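# Set a sliding bevel to the leg angle and stand it

## Task

Pick up the sliding bevel that stands in a block and adjust it so its angle matches the one between the leaning leg and the rail beneath it. Then place it upright in the other block, blade inside the slot and rounded foot sitting on the bottom of the pocket, so it stays standing without any help. It is not done if the robot is still what holds it in place. Finally, open the gripper and move the arm away.

## Robot and tools

Robot: a single 7-joint arm (Franka FR3) with a Robotiq two-finger gripper, 140 mm wide when open. There is only one arm, so every command row has 10 numbers.

Frames: all reported positions are in the scene frame. Its origin lies on the table surface under the arm base, +z is up, and +y is to the left when facing along +x. The base itself may be slightly tilted. Each result gives end_effector_position (metres) and end_effector_quat_wxyz. This point sits between the finger pads as they would be when closed. The fingertips stick out about 33 mm past it when closed and about 9 mm when fully open. In the gripper's own frame the fingers point along +z and open and close along y. Closing pushes the fingertips roughly 24 mm farther from the arm, so keep that much room above any surface. The printed position can be off from the real one, especially when the arm is stretched out.

execute_actions: arguments are actions (a list with zero or one item) and optional pictures (true/false, camera images in the result). An empty list returns the current state without commanding anything. A motion item is {"rows": [...], "steps": n}: 1 to 15 rows, steps at most 15 (default 15), each step lasting 1/30 s. One row is used per step; if there are fewer rows than steps, the final row repeats. A wait item is {"steps": n} with n up to 300; it commands nothing and returns once that many steps have elapsed since the previous result, with your reply time counted in. A refused call moves nothing.

Row layout, in order: joint1 (waist), joint2 (shoulder), joint3 (upper arm roll), joint4 (elbow), joint5 (forearm roll), joint6 (wrist pitch), joint7 (wrist roll), gripper position, gripper force_limit, gripper speed. All in [-1, 1].
The seven joint numbers are offsets, not absolute angles. They are measured from the joint angles shown in the most recent result that lists them; before any result in the scene has listed them, and for a second or later call within one reply, they are measured from where the arm is when the action begins. They are not added row on row. Scale: 1.0 equals 1.427 rad for joints 1-4, 3.044 rad for joint 5, 2.596 rad for joint 6 and 3.91 rad for joint 7. Sending all zeros therefore returns the arm to that reference, it is not a pause. Joint ranges (rad): waist -2.744 to 2.744, shoulder -1.784 to 1.784, upper arm roll -2.901 to 2.901, elbow -3.042 to -0.152, forearm roll -2.807 to 2.807, wrist pitch 0.544 to 4.517, wrist roll -3.016 to 3.016. A request more than 0.018 rad outward past a range end is refused; true ends may differ by up to 0.018 rad, and a joint pushed past its real end is stopped there, sometimes with the line "joint sent to its limit" (possibly referring to an earlier action). No such line does not prove there is more room.
The three gripper numbers are absolute settings. position: +1 fully open, about -0.8 pads touching, -1 closes until blocked. force_limit: -1 about 14 N, 0 about 60 N, +1 about 107 N (for parts up to 40 mm wide). speed: -1 about 30 mm/s, 0 about 140, +1 about 250.

Motion behaviour: each joint's target is capped at a lead over its measured angle (0.248 rad for joints 1-4, 0.677 for joint 5, 0.715 for joint 6, 1.54 for joint 7), and if targets would move the hand over 70 mm from where it is, all are pulled back proportionally. Big moves take several calls. While you think or wait, the arm keeps heading to the last row sent until it nearly stops or a step is HELD.

Result lines: Joint positions and Joint velocities (rad, rad/s, column order). object_status: 0 moving, 1 blocked while opening, 2 blocked while closing (a grip), 3 reached the requested position or pads met (a thin part may still be held). Grip with position -1 and confirm status 2. To squeeze harder while gripping, raise force_limit and alter position slightly (e.g. -1 to -0.98). position_measured is in counts, 3 fully open to 230 pads together, not linear. "joint command not followed" means the clearance check altered or blocked targets (mounting blocks and posts count as arm). HELD marks steps where your row was not fully sent. MOTOR HOT warns of heating from holding loads; OVER-TEMPERATURE FAULT means brakes engaged until cooled.

Limits to respect: joint torque limits are 85 N m for joints 1-4 and 11 N m for joints 5-7; the contact force limit is 85 N, including a held object's weight. Reaching either stops the arm for 10 s and drops the rest of the call. Avoid dropping, slamming or shoving things hard, and never push or knock anything off the table. Occasional brief tugs on the held part or nudges to loose objects may occur; keep a firm grip.

zoom_image: camera (cam_head_left, cam_head_right, cam_high, cam_low, cam_wrist) and region [x0, y0, x1, y1] in pixels from the top-left, no larger than 504 x 504. Image sizes: head and high/low cameras 896x504, cam_wrist 616x616 fisheye.

read_manual: optional section "licences"; returns licence texts only.

finished_scene: scene (integer) ends the current scene irreversibly and reports success. Call it only after the bevel stands on its own, the gripper has released it and the arm has moved away.

Each tool is called after "Request:" as name(argument=value, ...), one argument or row to a line, values as JSON.

## Session

Request:
execute_actions(
  actions=[],
)

Scene clock: 0.00 s of 4200.00 s.
end_effector_position=(+0.3652, -0.0076, +0.2772) position_measured=3 object_status=3 end_effector_quat_wxyz=(-0.090, +0.672, -0.446, -0.585)
Joint positions: [-0.321  0.515 -0.04  -1.648  0.433  0.959 -0.777]
Joint velocities: [-0.002  0.    -0.001 -0.002 -0.    -0.    -0.   ]

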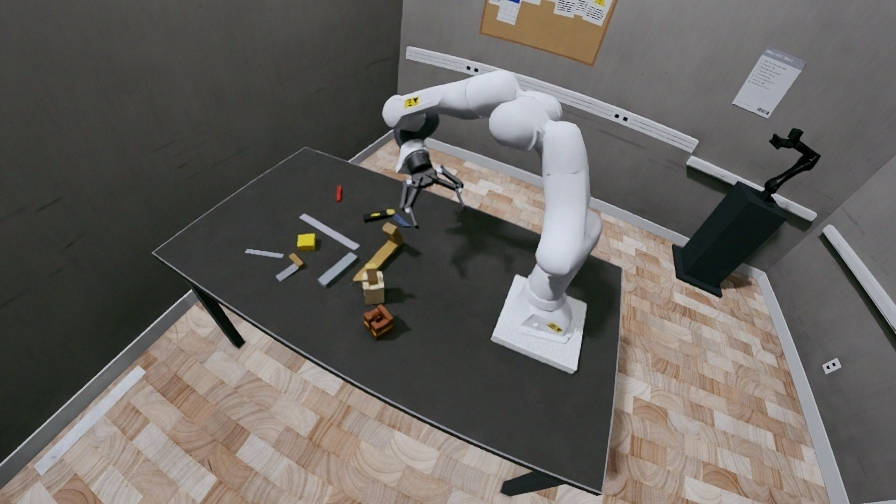

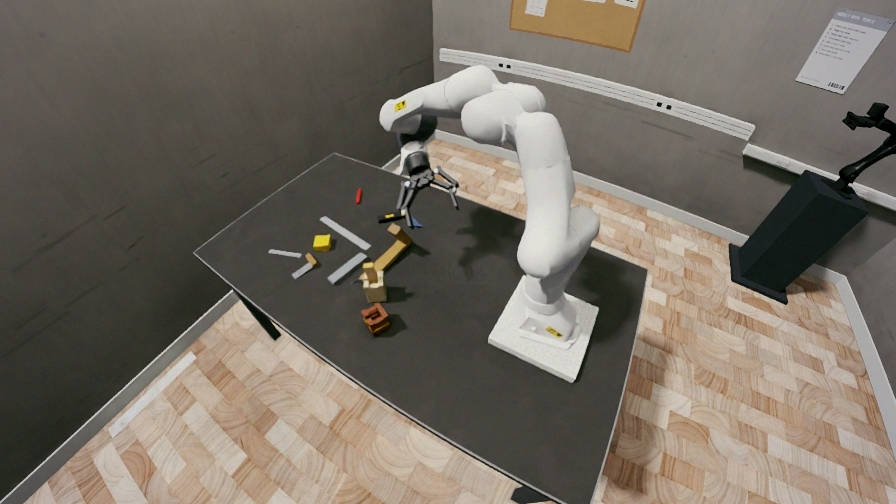

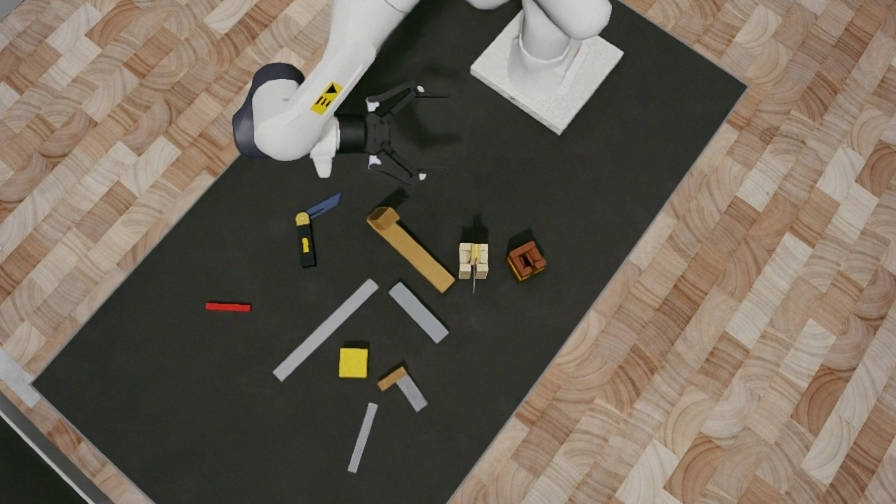

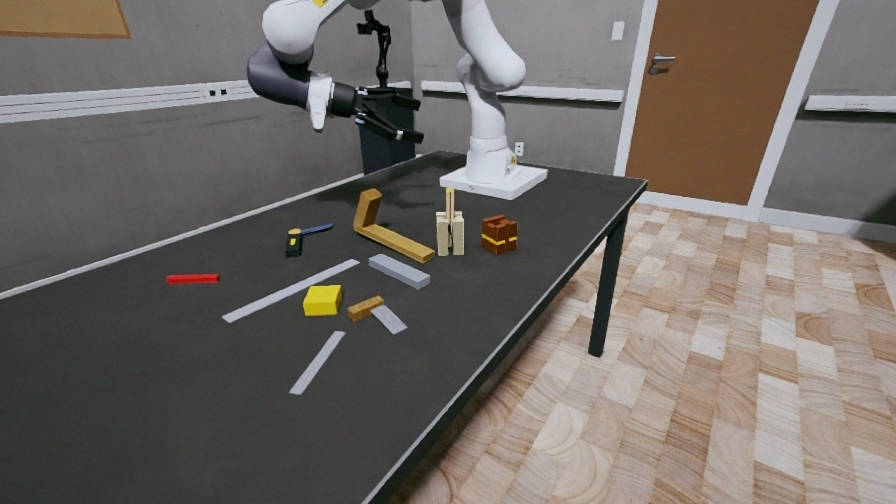

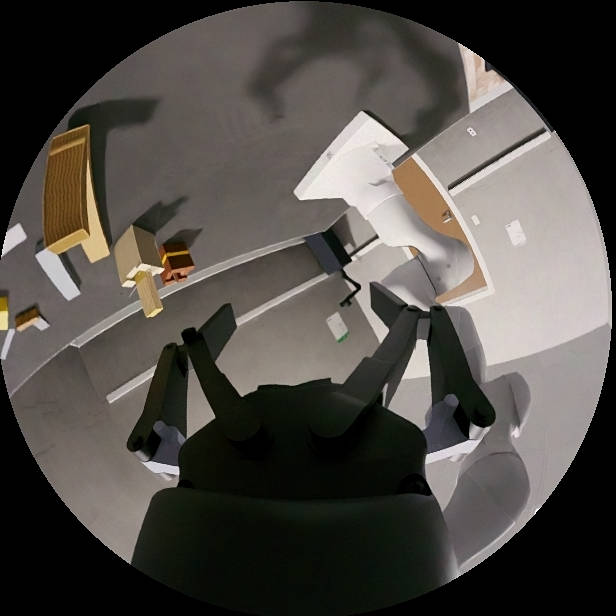

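Request:
execute_actions(
  actions=[
    {"rows":[[0.488,-0.353,0.028,-0.25,-0.143,0.478,-0.279,0,0,0],[0.488,-0.353,0.028,-0.25,-0.143,0.478,-0.279,0,0,0],[0.488,-0.353,0.028,-0.1,-0.143,0.478,-0.279,0,0,0],[0.488,-0.353,0.028,-0.1,-0.143,0.478,-0.279,0,0,0],[0.488,-0.353,0.028,-0.1,-0.143,0.478,-0.279,0,0,0],[0.488,-0.353,0.028,-0.1,-0.143,0.478,-0.279,0,0,0],[0.488,-0.353,0.028,-0.1,-0.143,0.478,-0.279,0,0,0],[0.488,-0.353,0.028,-0.1,-0.143,0.478,-0.279,0,0,0],[0.488,-0.353,0.028,-0.1,-0.143,0.478,-0.279,0,0,0],[0.488,-0.353,0.028,-0.1,-0.143,0.478,-0.279,0,0,0],[0.488,-0.353,0.028,-0.15,-0.143,0.478,-0.279,0,0,0],[0.488,-0.353,0.028,-0.15,-0.143,0.478,-0.279,0,0,0],[0.488,-0.353,0.028,-0.2,-0.143,0.478,-0.279,0,0,0],[0.488,-0.353,0.028,-0.2,-0.143,0.478,-0.279,0,0,0],[0.488,-0.353,0.028,-0.3756,-0.143,0.478,-0.279,0,0,0]]},
  ],
  pictures=false,
)

Request:
execute_actions(
  actions=[
    {"steps":55},
  ],
)

Request:
zoom_image(
  camera="cam_wrist",
  region=[210, 180, 400, 370],
)

Request:
zoom_image(
  camera="cam_head_left",
  region=[320, 210, 440, 340],
)

Request:
zoom_image(
  camera="cam_low",
  region=[340, 140, 530, 280],
)

Scene clock: 12.77 s of 4200.00 s.
end_effector_position=(+0.4935, +0.0600, +0.2679) position_measured=108 object_status=0 end_effector_quat_wxyz=(-0.026, +0.978, -0.133, -0.157)
Joint positions: [ 0.094  0.124 -0.015 -1.84   0.106  1.661 -1.266]
Joint velocities: [ 1.051 -0.824  0.011 -1.057 -0.408  1.53  -0.965]
Steps of this call (steps 1 to 90: nothing new was sent; then 9.27 s passed at rest; steps 91 to 105: all 15 steps of this action). Readings (joint positions | what the end effector reports):
91: [-0.304 0.491 -0.047 -1.684 0.391 1.016 -0.828] | position_measured=3 object_status=0
92: [-0.274 0.455 -0.048 -1.729 0.338 1.085 -0.886] | position_measured=9 object_status=0
94: [-0.210 0.401 -0.038 -1.755 0.272 1.187 -0.968] | position_measured=24 object_status=0
98: [-0.096 0.296 -0.022 -1.765 0.194 1.360 -1.088] | position_measured=55 object_status=0
105: the state above

Scene clock: 14.60 s of 4200.00 s.
end_effector_position=(+0.5008, +0.1862, +0.2053) position_measured=129 object_status=3 end_effector_quat_wxyz=(-0.003, +0.948, +0.318, +0.003)
Joint positions: [ 0.376  0.012  0.001 -2.181  0.     2.195 -1.86 ]
Joint velocities: [ 0.001 -0.    -0.    -0.001 -0.    -0.001 -0.006]
Steps of this call (steps 1 to 55: the robot went on to your last target). Readings (joint positions | what the end effector reports):
1: [0.132 0.099 -0.016 -1.878 0.092 1.713 -1.298] | position_measured=115 object_status=0
2: [0.173 0.077 -0.015 -1.917 0.080 1.762 -1.331] | position_measured=123 object_status=0
4: [0.256 0.043 -0.009 -2.013 0.056 1.867 -1.405] | position_measured=129 object_status=0
8: [0.366 0.024 0.012 -2.154 0.019 2.043 -1.567] | position_measured=129 object_status=0
55: the state above

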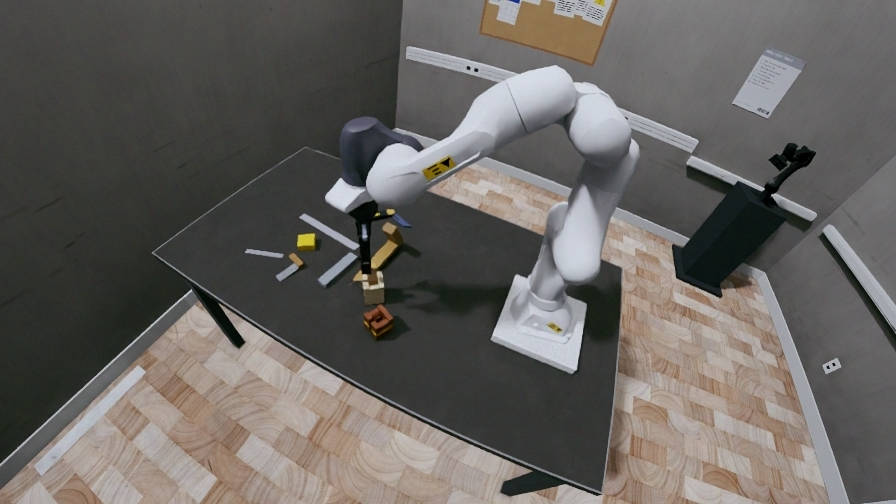

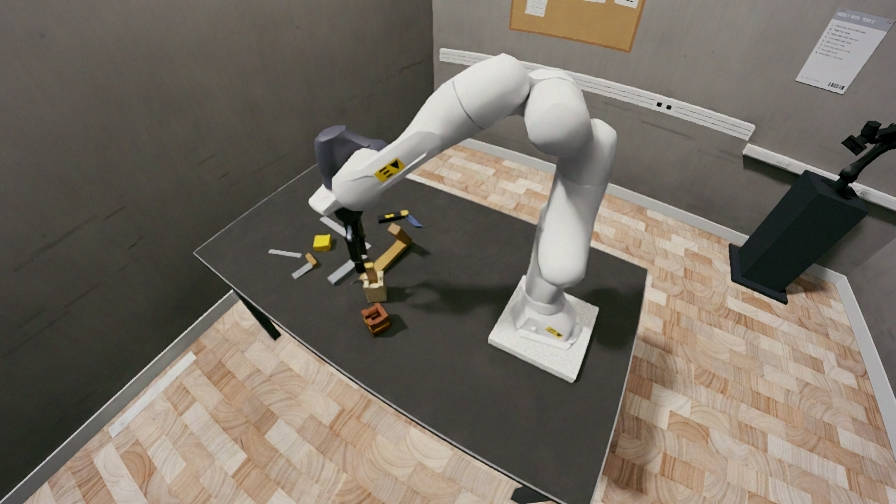

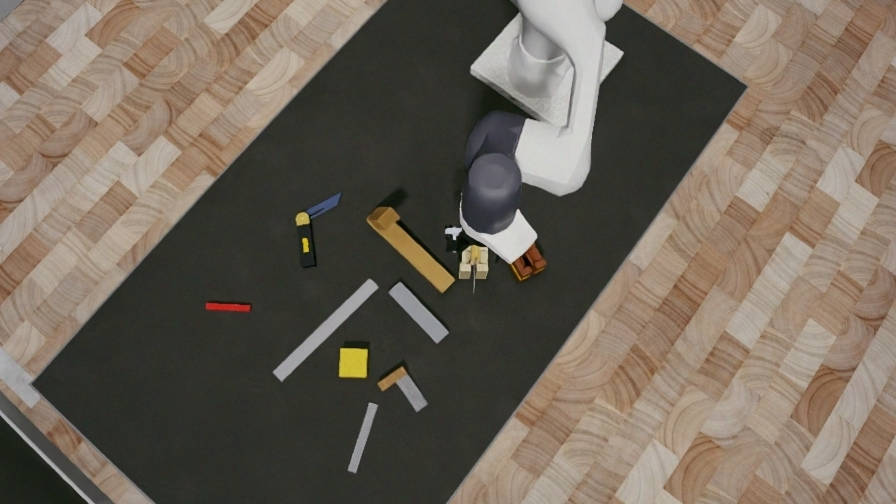

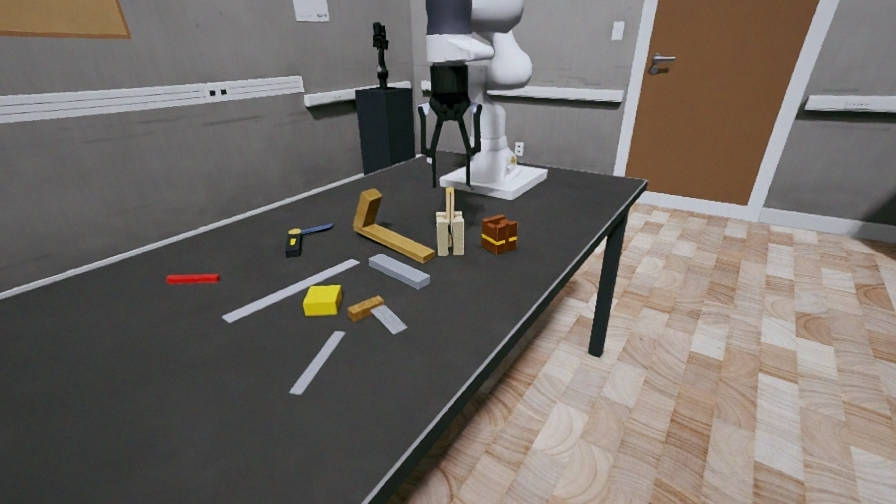

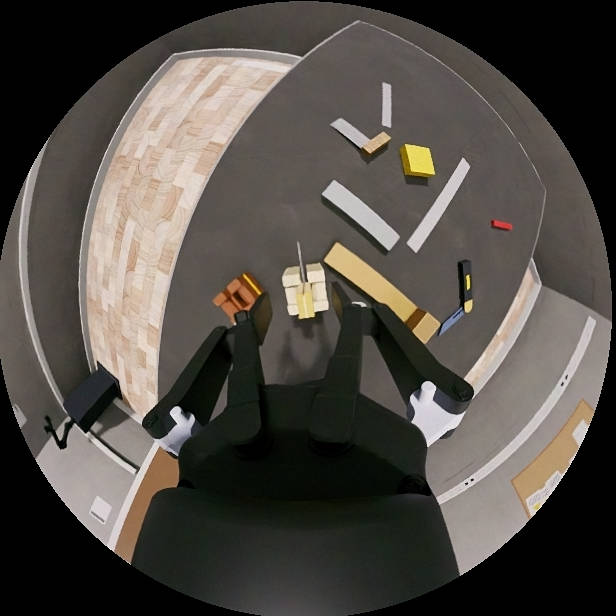

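Region (210, 180, 400, 370) of cam_wrist's 616x616 image, scaled by 2.653, with more detail than that image has.

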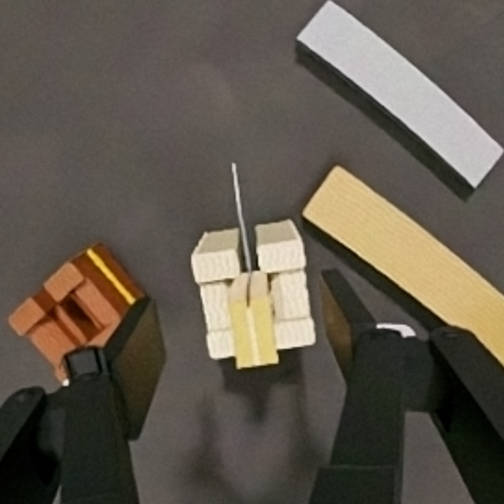

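Region (320, 210, 440, 340) of cam_head_left's 896x504 image, scaled by 3.877, with more detail than that image has; it fills the left 465 columns of this view, and the rest is white.

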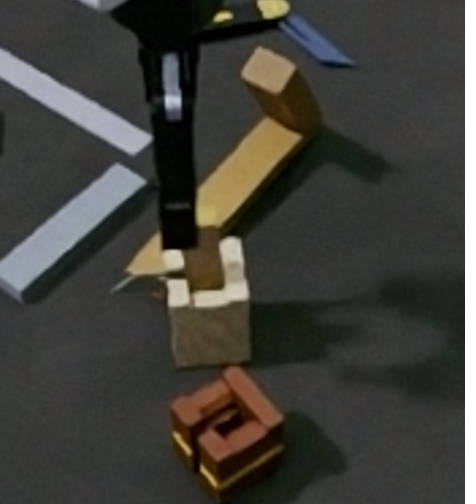

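Region (340, 140, 530, 280) of cam_low's 896x504 image, scaled by 2.653, with more detail than that image has; it fills the top 371 rows of this view, and the rest is white.

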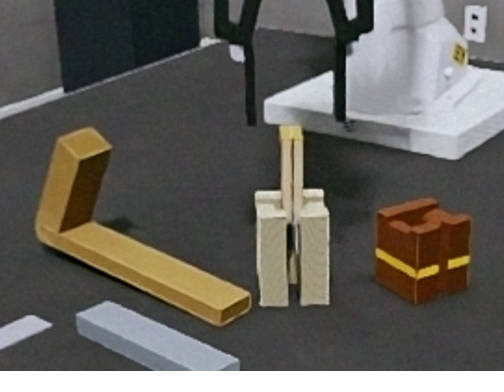

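Request:
execute_actions(
  actions=[
    {"rows":[[-0.006,0.005,0,-0.007,0,0.02,-0.002,0,0,0],[-0.006,0.01,0,-0.014,0,0.03,-0.002,0,0,0],[-0.006,0.015,0,-0.021,0,0.04,-0.002,0,0,0],[-0.006,0.02,0,-0.028,0,0.048,-0.002,0,0,0],[-0.006,0.025,0,-0.035,0,0.048,-0.002,0,0,0],[-0.006,0.03,0,-0.042,0,0.048,-0.002,-0.35,0,0],[-0.006,0.0357,0,-0.05,0,0.048,-0.002,-0.35,0,0]]},
  ],
  pictures=false,
)

Request:
execute_actions(
  actions=[
    {"steps":12},
  ],
)

Request:
zoom_image(
  camera="cam_wrist",
  region=[230, 220, 380, 370],
)

Request:
zoom_image(
  camera="cam_head_left",
  region=[335, 235, 410, 310],
)

Request:
zoom_image(
  camera="cam_low",
  region=[400, 160, 500, 260],
)

Scene clock: 22.43 s of 4200.00 s.
end_effector_position=(+0.4934, +0.1802, +0.1560) position_measured=173 object_status=0 end_effector_quat_wxyz=(-0.003, +0.949, +0.316, -0.003)
Joint positions: [ 0.369  0.065  0.001 -2.251  0.     2.307 -1.862]
Joint velocities: [ 0.    -0.008  0.    -0.001 -0.     0.056 -0.001]
Steps of this call (steps 1 to 15: the robot went on to your last target; steps 16 to 90: nothing new was sent; then 4.33 s passed at rest; steps 91 to 105: all 15 steps of this action). Readings (joint positions | what the end effector reports):
91: [0.375 0.012 0.001 -2.183 0.000 2.203 -1.862] | position_measured=129 object_status=3
92: [0.374 0.014 0.001 -2.186 0.000 2.215 -1.862] | position_measured=129 object_status=3
94: [0.371 0.021 0.001 -2.198 0.000 2.245 -1.862] | position_measured=129 object_status=3
98: [0.369 0.049 0.001 -2.234 0.000 2.285 -1.862] | position_measured=142 object_status=0
105: the state above

Scene clock: 22.83 s of 4200.00 s.
end_effector_position=(+0.4961, +0.1811, +0.1572) position_measured=173 object_status=3 end_effector_quat_wxyz=(-0.003, +0.949, +0.316, +0.002)
Joint positions: [ 0.369  0.064  0.001 -2.251  0.     2.315 -1.863]
Joint velocities: [ 0.     0.     0.001 -0.001 -0.     0.004 -0.001]
Steps of this call (steps 1 to 12: the robot went on to your last target). Readings (joint positions | what the end effector reports):
1: [0.369 0.065 0.001 -2.251 0.000 2.308 -1.863] | position_measured=173 object_status=0
2: [0.369 0.065 0.001 -2.251 0.000 2.310 -1.863] | position_measured=173 object_status=0
4: [0.369 0.064 0.001 -2.251 0.000 2.312 -1.863] | position_measured=173 object_status=3
8: [0.369 0.064 0.001 -2.251 0.000 2.314 -1.863] | position_measured=173 object_status=3
12: the state above

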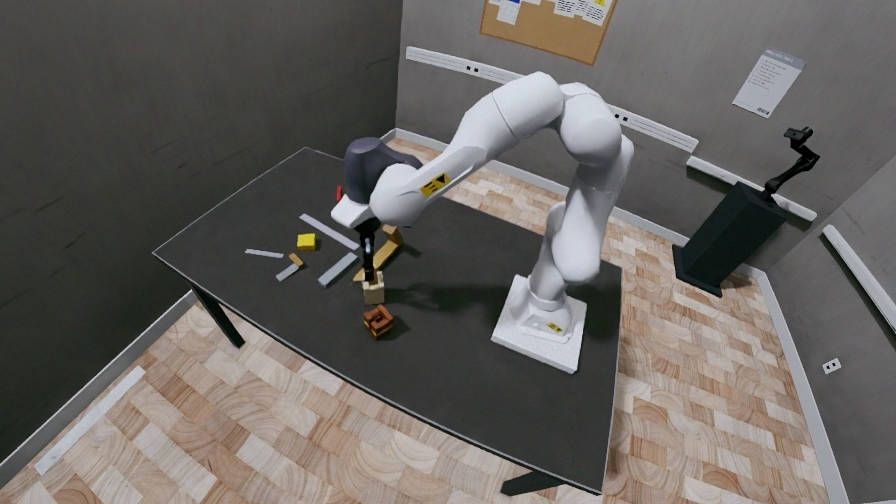

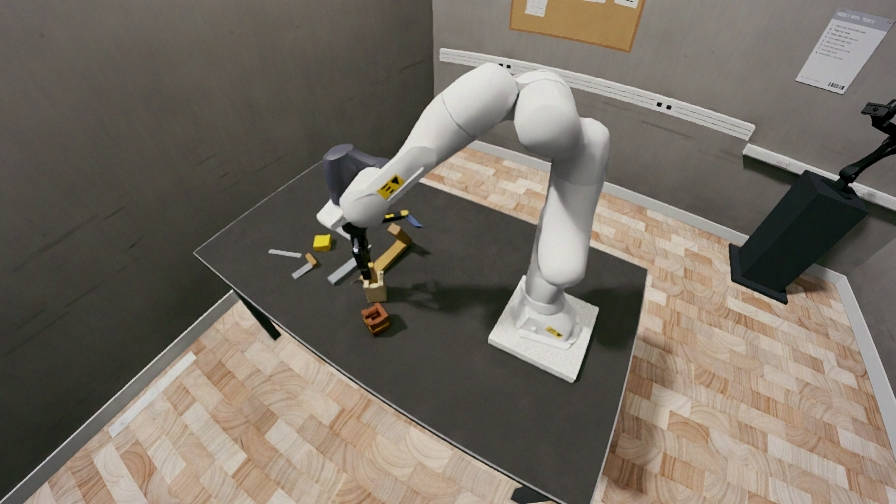

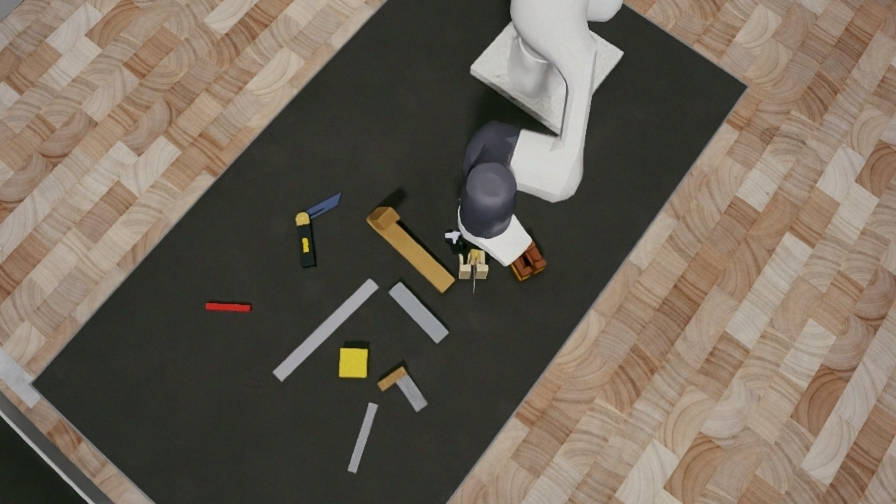

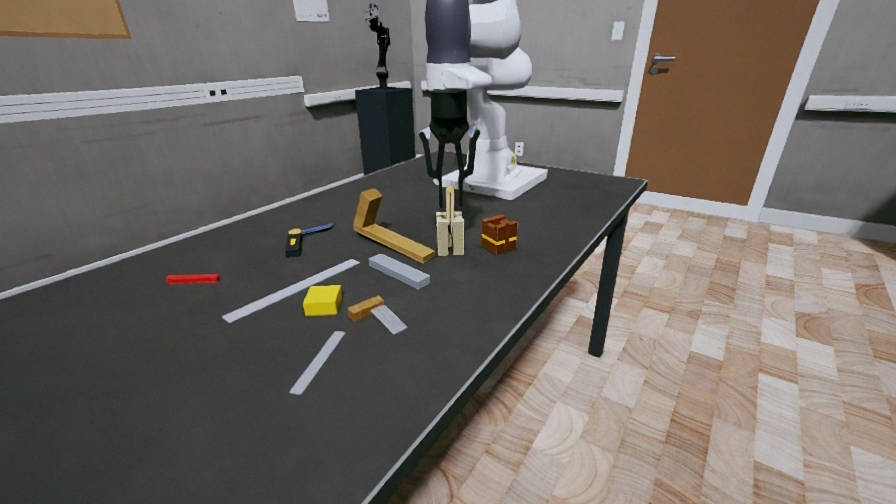

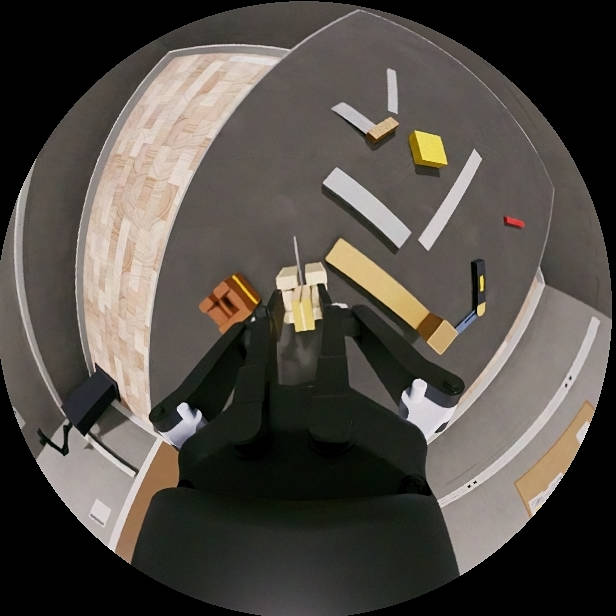

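Region (230, 220, 380, 370) of cam_wrist's 616x616 image, scaled by 3.360, with more detail than that image has.

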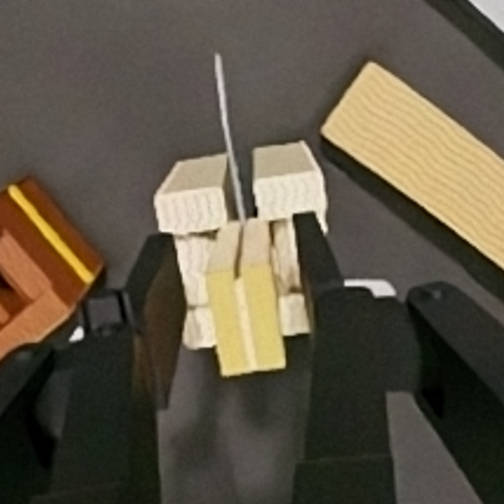

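Region (335, 235, 410, 310) of cam_head_left's 896x504 image, scaled by 6.720, with more detail than that image has.

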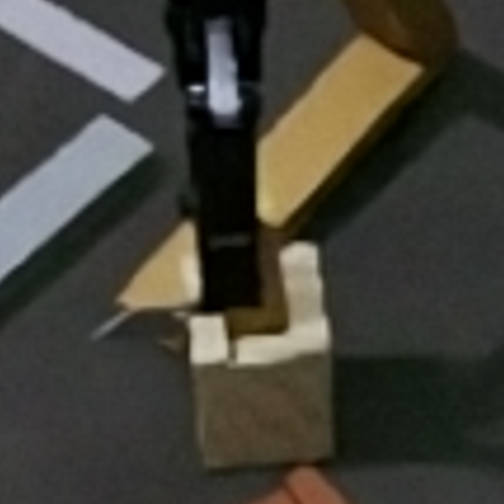

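Region (400, 160, 500, 260) of cam_low's 896x504 image, scaled by 5.040, with more detail than that image has.

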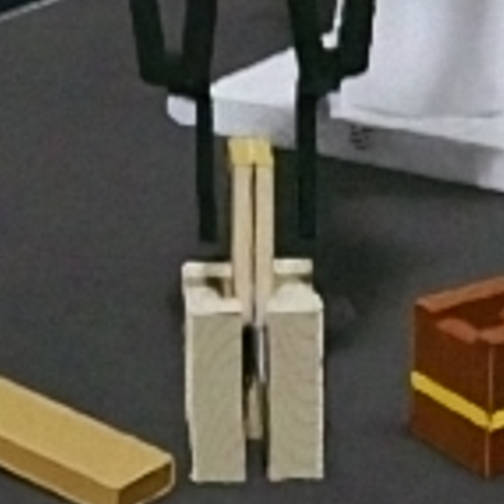

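Request:
execute_actions(
  actions=[
    {"rows":[[-0.003,0,0,0,0,0,0,-1,0.4,-0.5]]},
  ],
  pictures=false,
)

Request:
execute_actions(
  actions=[
    {"rows":[[0,0,0,0,0,-0.005,0,-1,0.4,-0.5],[0,-0.004,0,0.003,0,-0.011,0,-1,0.4,-0.5],[0,-0.008,0,0.006,0,-0.016,0,-1,0.4,-0.5],[0,-0.013,0,0.009,0,-0.021,0,-1,0.4,-0.5],[0,-0.017,0,0.012,0,-0.025,0,-1,0.4,-0.5],[0,-0.021,0,0.015,0,-0.03,0,-1,0.4,-0.5],[0,-0.026,0,0.018,0,-0.034,0,-1,0.4,-0.5],[0,-0.03,0,0.022,0,-0.038,0,-1,0.4,-0.5],[0,-0.034,0,0.025,0,-0.042,0,-1,0.4,-0.5],[0,-0.039,0,0.029,0,-0.047,0,-1,0.4,-0.5],[0,-0.043,0,0.033,0,-0.052,0,-1,0.4,-0.5],[0,-0.047,0,0.037,0,-0.058,0,-1,0.4,-0.5],[0,-0.052,0,0.042,0,-0.066,0,-1,0.4,-0.5],[0,-0.06,0,0.052,0,-0.08,0,-1,0.4,-0.5],[0,-0.088,0,0.105,0,-0.109,0,-1,0.4,-0.5]]},
  ],
  pictures=false,
)

Request:
execute_actions(
  actions=[
    {"steps":15},
  ],
)

Request:
zoom_image(
  camera="cam_high",
  region=[355, 190, 475, 310],
)

Request:
zoom_image(
  camera="cam_head_left",
  region=[320, 200, 430, 310],
)

Scene clock: 32.33 s of 4200.00 s.
end_effector_position=(+0.4968, +0.1800, +0.1573) position_measured=208 object_status=0 end_effector_quat_wxyz=(-0.003, +0.949, +0.315, +0.003)
Joint positions: [ 0.367  0.064  0.001 -2.251 -0.     2.316 -1.863]
Joint velocities: [-0.001 -0.     0.002  0.     0.001  0.001 -0.001]
Steps of this call (steps 1 to 15: the robot went on to your last target; steps 16 to 90: nothing new was sent; then 6.00 s passed at rest; steps 91 to 105: all 15 steps of this action). Readings (joint positions | what the end effector reports):
91: [0.369 0.064 0.001 -2.251 0.000 2.316 -1.863] | position_measured=173 object_status=0
92: [0.368 0.064 0.001 -2.251 0.000 2.316 -1.863] | position_measured=177 object_status=0
94: [0.367 0.064 0.001 -2.251 0.000 2.316 -1.863] | position_measured=186 object_status=0
98: [0.367 0.064 0.001 -2.251 -0.000 2.316 -1.863] | position_measured=204 object_status=0
105: the state above

Scene clock: 32.83 s of 4200.00 s.
end_effector_position=(+0.4957, +0.1792, +0.2124) position_measured=208 object_status=2 end_effector_quat_wxyz=(-0.003, +0.949, +0.315, -0.003)
Joint positions: [ 0.367 -0.007  0.001 -2.181 -0.     2.164 -1.863]
Joint velocities: [-0.001 -0.264 -0.     0.711 -0.001 -0.86  -0.   ]
Steps of this call (steps 1 to 15: all 15 steps of this action). Readings (joint positions | what the end effector reports):
1: [0.367 0.064 0.001 -2.251 -0.000 2.315 -1.863] | position_measured=208 object_status=2
2: [0.367 0.064 0.001 -2.251 -0.000 2.314 -1.863] | position_measured=208 object_status=2
4: [0.367 0.060 0.001 -2.246 -0.000 2.305 -1.863] | position_measured=208 object_status=2
8: [0.367 0.038 0.001 -2.233 -0.000 2.268 -1.863] | position_measured=208 object_status=2
15: the state above

Scene clock: 33.33 s of 4200.00 s.
end_effector_position=(+0.4994, +0.1801, +0.2678) position_measured=208 object_status=2 end_effector_quat_wxyz=(-0.003, +0.949, +0.315, +0.004)
Joint positions: [ 0.367 -0.062  0.001 -2.101 -0.     2.044 -1.863]
Joint velocities: [ 0.     0.    -0.001  0.001 -0.    -0.044  0.002]
Steps of this call (steps 1 to 15: the robot went on to your last target). Readings (joint positions | what the end effector reports):
1: [0.367 -0.019 0.001 -2.158 -0.000 2.140 -1.863] | position_measured=208 object_status=2
2: [0.367 -0.034 0.001 -2.138 -0.000 2.122 -1.863] | position_measured=208 object_status=2
4: [0.367 -0.058 0.001 -2.113 -0.000 2.097 -1.863] | position_measured=208 object_status=2
8: [0.367 -0.068 0.001 -2.101 -0.000 2.066 -1.863] | position_measured=208 object_status=2
15: the state above

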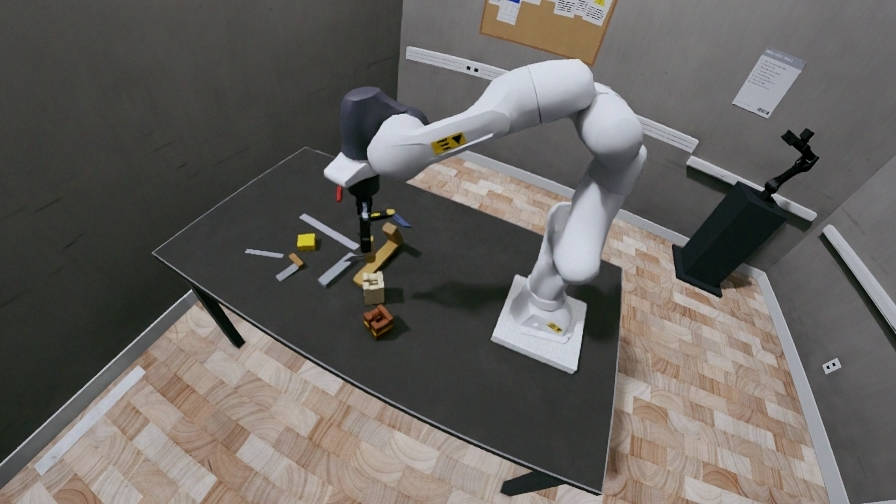

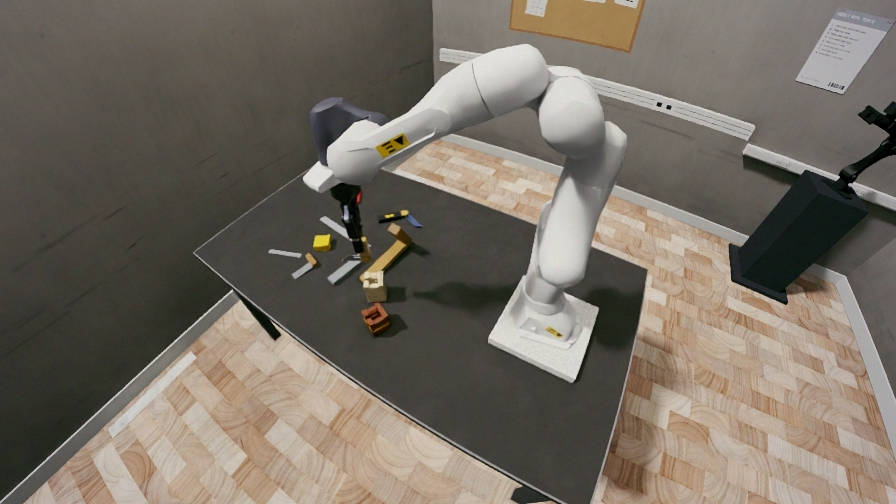

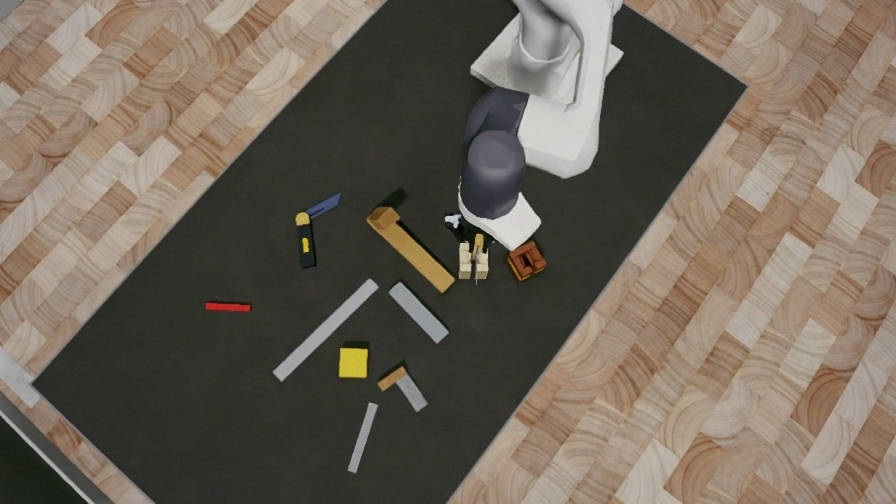

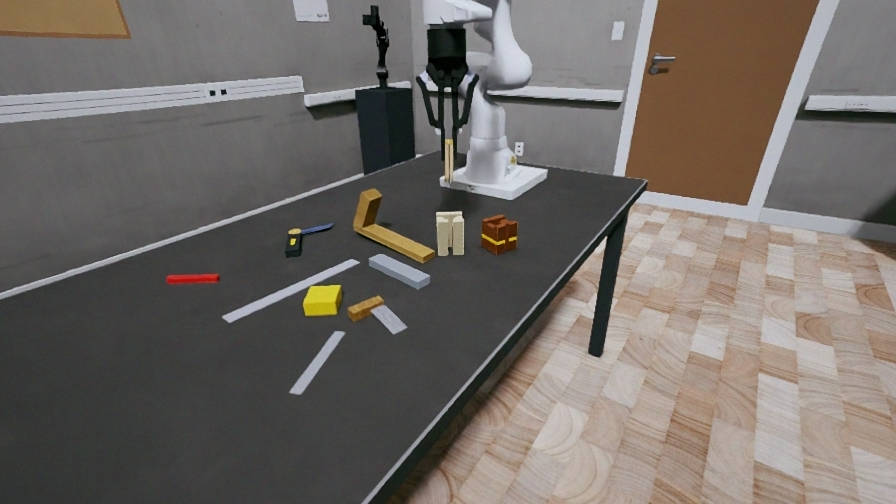

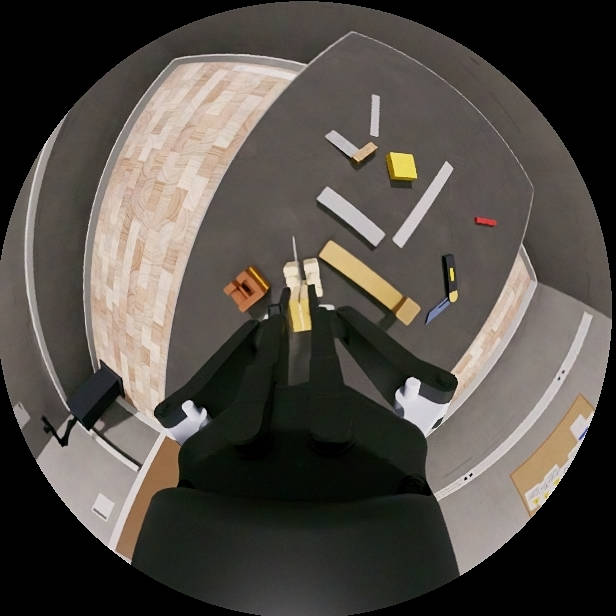

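Region (355, 190, 475, 310) of cam_high's 896x504 image, scaled by 4.200, with more detail than that image has.

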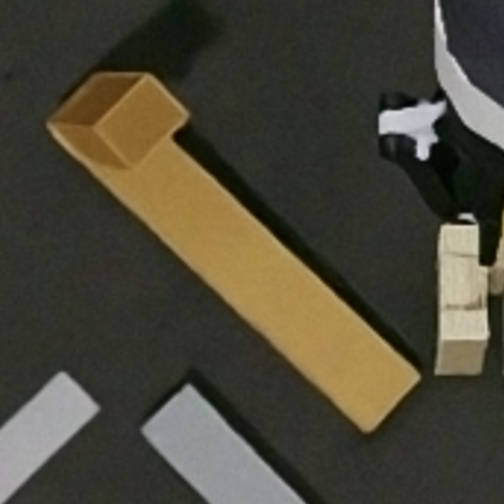

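Region (320, 200, 430, 310) of cam_head_left's 896x504 image, scaled by 4.582, with more detail than that image has.

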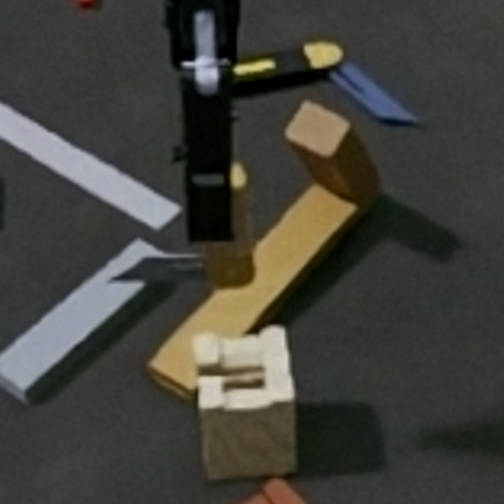

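Request:
execute_actions(
  actions=[
    {"rows":[[-0.03,0.01,0,0.02,-0.05,0,-0.17,-1,0.4,0],[-0.0624,0.02,0,0.037,-0.09,0,-0.17,-1,0.4,0],[-0.0624,0.03,0,0.037,-0.12,0,-0.17,-1,0.4,0],[-0.0624,0.04,0,0.037,-0.1445,0,-0.17,-1,0.4,0],[-0.0624,0.04,0,0.037,-0.1445,0,-0.17,-1,0.4,0],[-0.0624,0.05,0,0.037,-0.1445,0,-0.17,-1,0.4,0],[-0.0624,0.05,0,0.037,-0.1445,0,-0.17,-1,0.4,0],[-0.0624,0.06,0,0.037,-0.1445,0,-0.17,-1,0.4,0],[-0.0624,0.07,0,0.037,-0.1445,0,-0.17,-1,0.4,0],[-0.0624,0.085,0,0.037,-0.1445,0,-0.17,-1,0.4,0],[-0.0624,0.1,0,0.037,-0.1445,0,-0.17,-1,0.4,0],[-0.0624,0.12,0,0.037,-0.1445,0,-0.17,-1,0.4,0],[-0.0624,0.14,0,0.037,-0.1445,0,-0.17,-1,0.4,0],[-0.0624,0.16,0,0.037,-0.1445,0,-0.17,-1,0.4,0],[-0.0624,0.175,0,0.037,-0.1445,-0.001,-0.17,-1,0.4,0]]},
  ],
  pictures=false,
)

Request:
execute_actions(
  actions=[
    {"steps":30},
  ],
)

Request:
zoom_image(
  camera="cam_low",
  region=[340, 150, 450, 270],
)

Request:
zoom_image(
  camera="cam_wrist",
  region=[200, 130, 420, 370],
)

Scene clock: 47.07 s of 4200.00 s.
end_effector_position=(+0.5492, +0.0402, +0.2073) position_measured=208 object_status=2 end_effector_quat_wxyz=(+0.154, +0.790, +0.584, -0.108)
Joint positions: [ 0.278  0.128 -0.001 -2.046 -0.422  2.04  -2.368]
Joint velocities: [ 0.     0.793  0.001 -0.005 -0.127 -0.    -0.511]
Steps of this call (steps 1 to 15: the robot went on to your last target; steps 16 to 110: nothing new was sent; then 9.57 s passed at rest; steps 111 to 125: all 15 steps of this action). Readings (joint positions | what the end effector reports):
111: [0.360 -0.057 0.006 -2.098 -0.030 2.029 -1.922] | position_measured=208 object_status=2
112: [0.348 -0.053 0.008 -2.089 -0.066 2.030 -1.965] | position_measured=208 object_status=2
114: [0.325 -0.042 0.007 -2.074 -0.154 2.032 -2.033] | position_measured=208 object_status=2
118: [0.288 -0.005 0.002 -2.054 -0.331 2.037 -2.191] | position_measured=208 object_status=2
125: the state above

Scene clock: 48.07 s of 4200.00 s.
end_effector_position=(+0.5425, +0.0467, +0.1767) position_measured=208 object_status=2 end_effector_quat_wxyz=(+0.138, +0.732, +0.653, -0.140)
Joint positions: [ 0.285  0.187  0.008 -2.046 -0.432  2.049 -2.516]
Joint velocities: [-0.001  0.001 -0.001 -0.    -0.     0.    -0.018]
Steps of this call (steps 1 to 30: the robot went on to your last target). Readings (joint positions | what the end effector reports):
1: [0.278 0.151 0.000 -2.046 -0.426 2.044 -2.384] | position_measured=208 object_status=2
2: [0.282 0.161 0.004 -2.042 -0.428 2.046 -2.398] | position_measured=208 object_status=2
4: [0.285 0.173 0.008 -2.042 -0.431 2.047 -2.423] | position_measured=208 object_status=2
8: [0.286 0.185 0.008 -2.044 -0.431 2.049 -2.458] | position_measured=208 object_status=2
30: the state above

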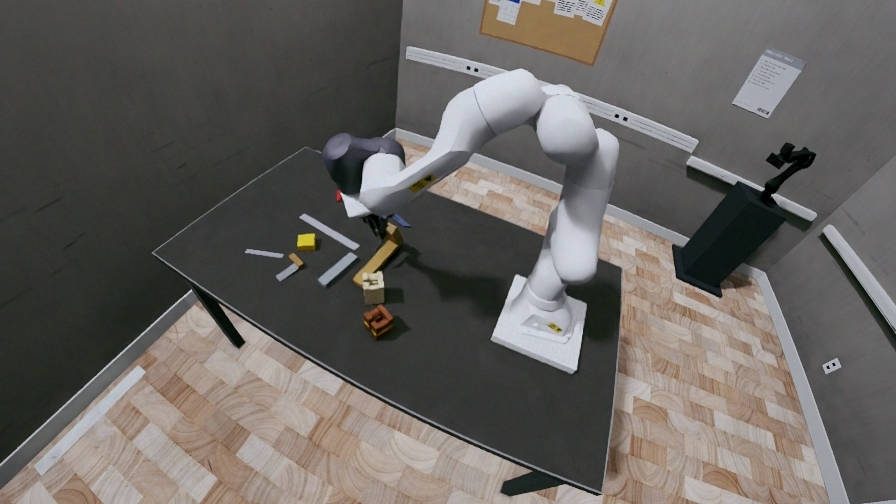

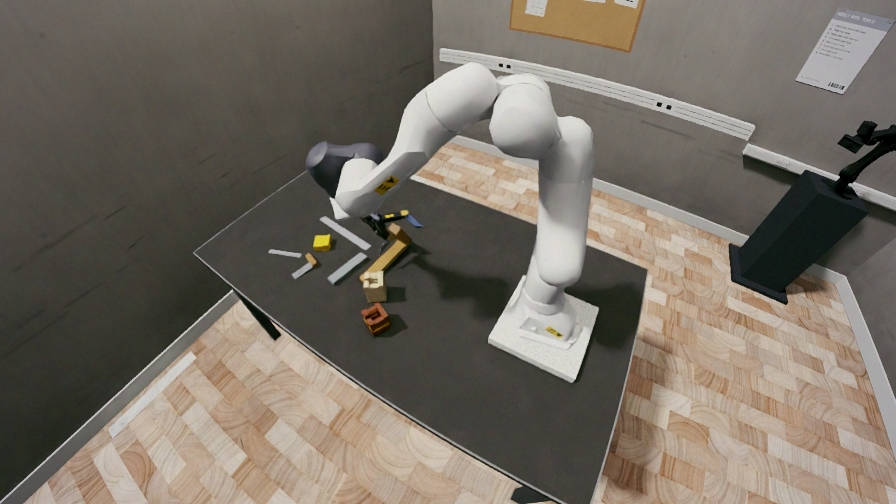

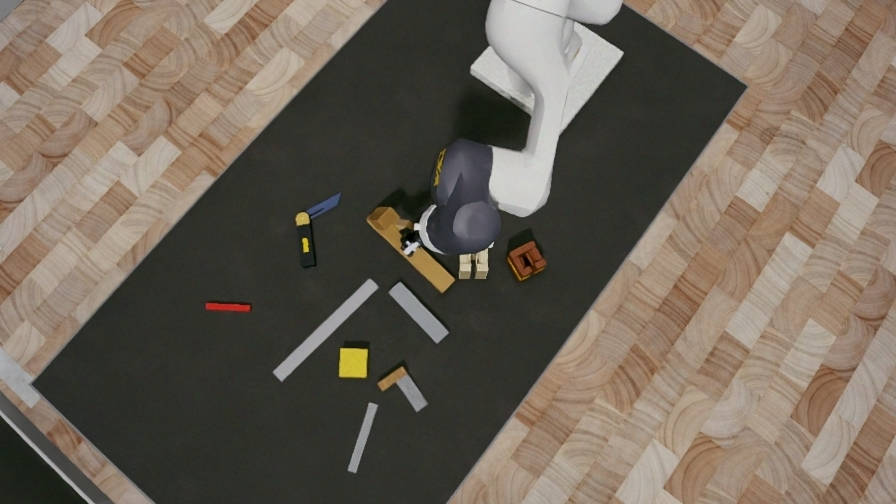

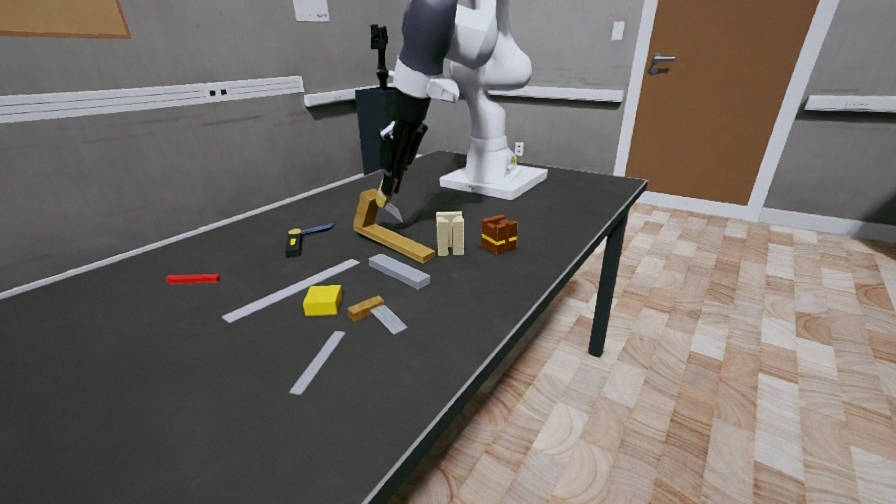

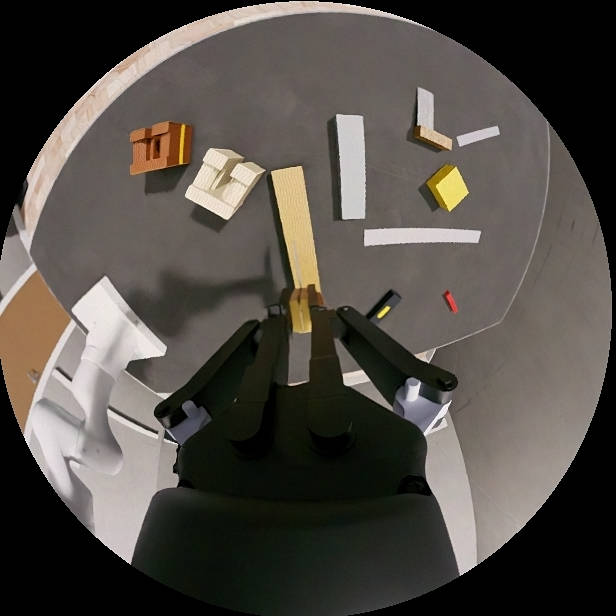

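Region (340, 150, 450, 270) of cam_low's 896x504 image, scaled by 4.200, with more detail than that image has; it fills the left 462 columns of this view, and the rest is white.

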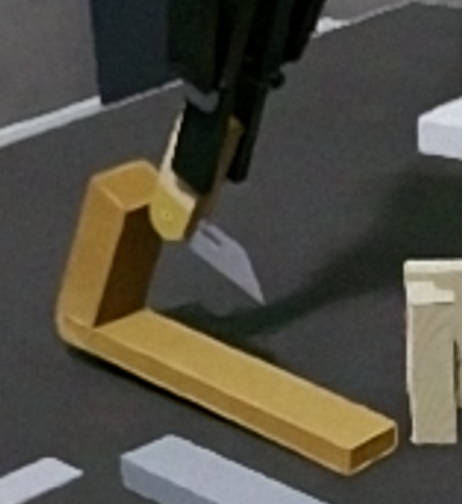

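Region (200, 130, 420, 370) of cam_wrist's 616x616 image, scaled by 2.100, with more detail than that image has; it fills the left 462 columns of this view, and the rest is white.

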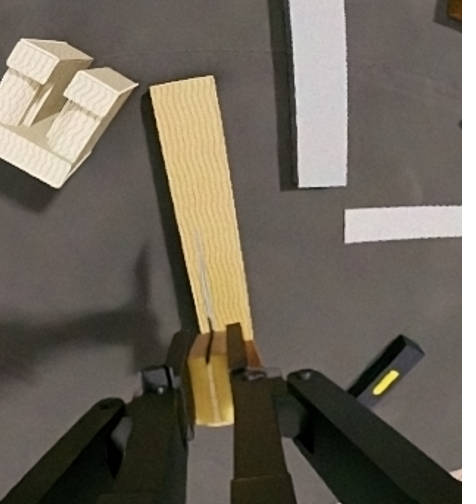

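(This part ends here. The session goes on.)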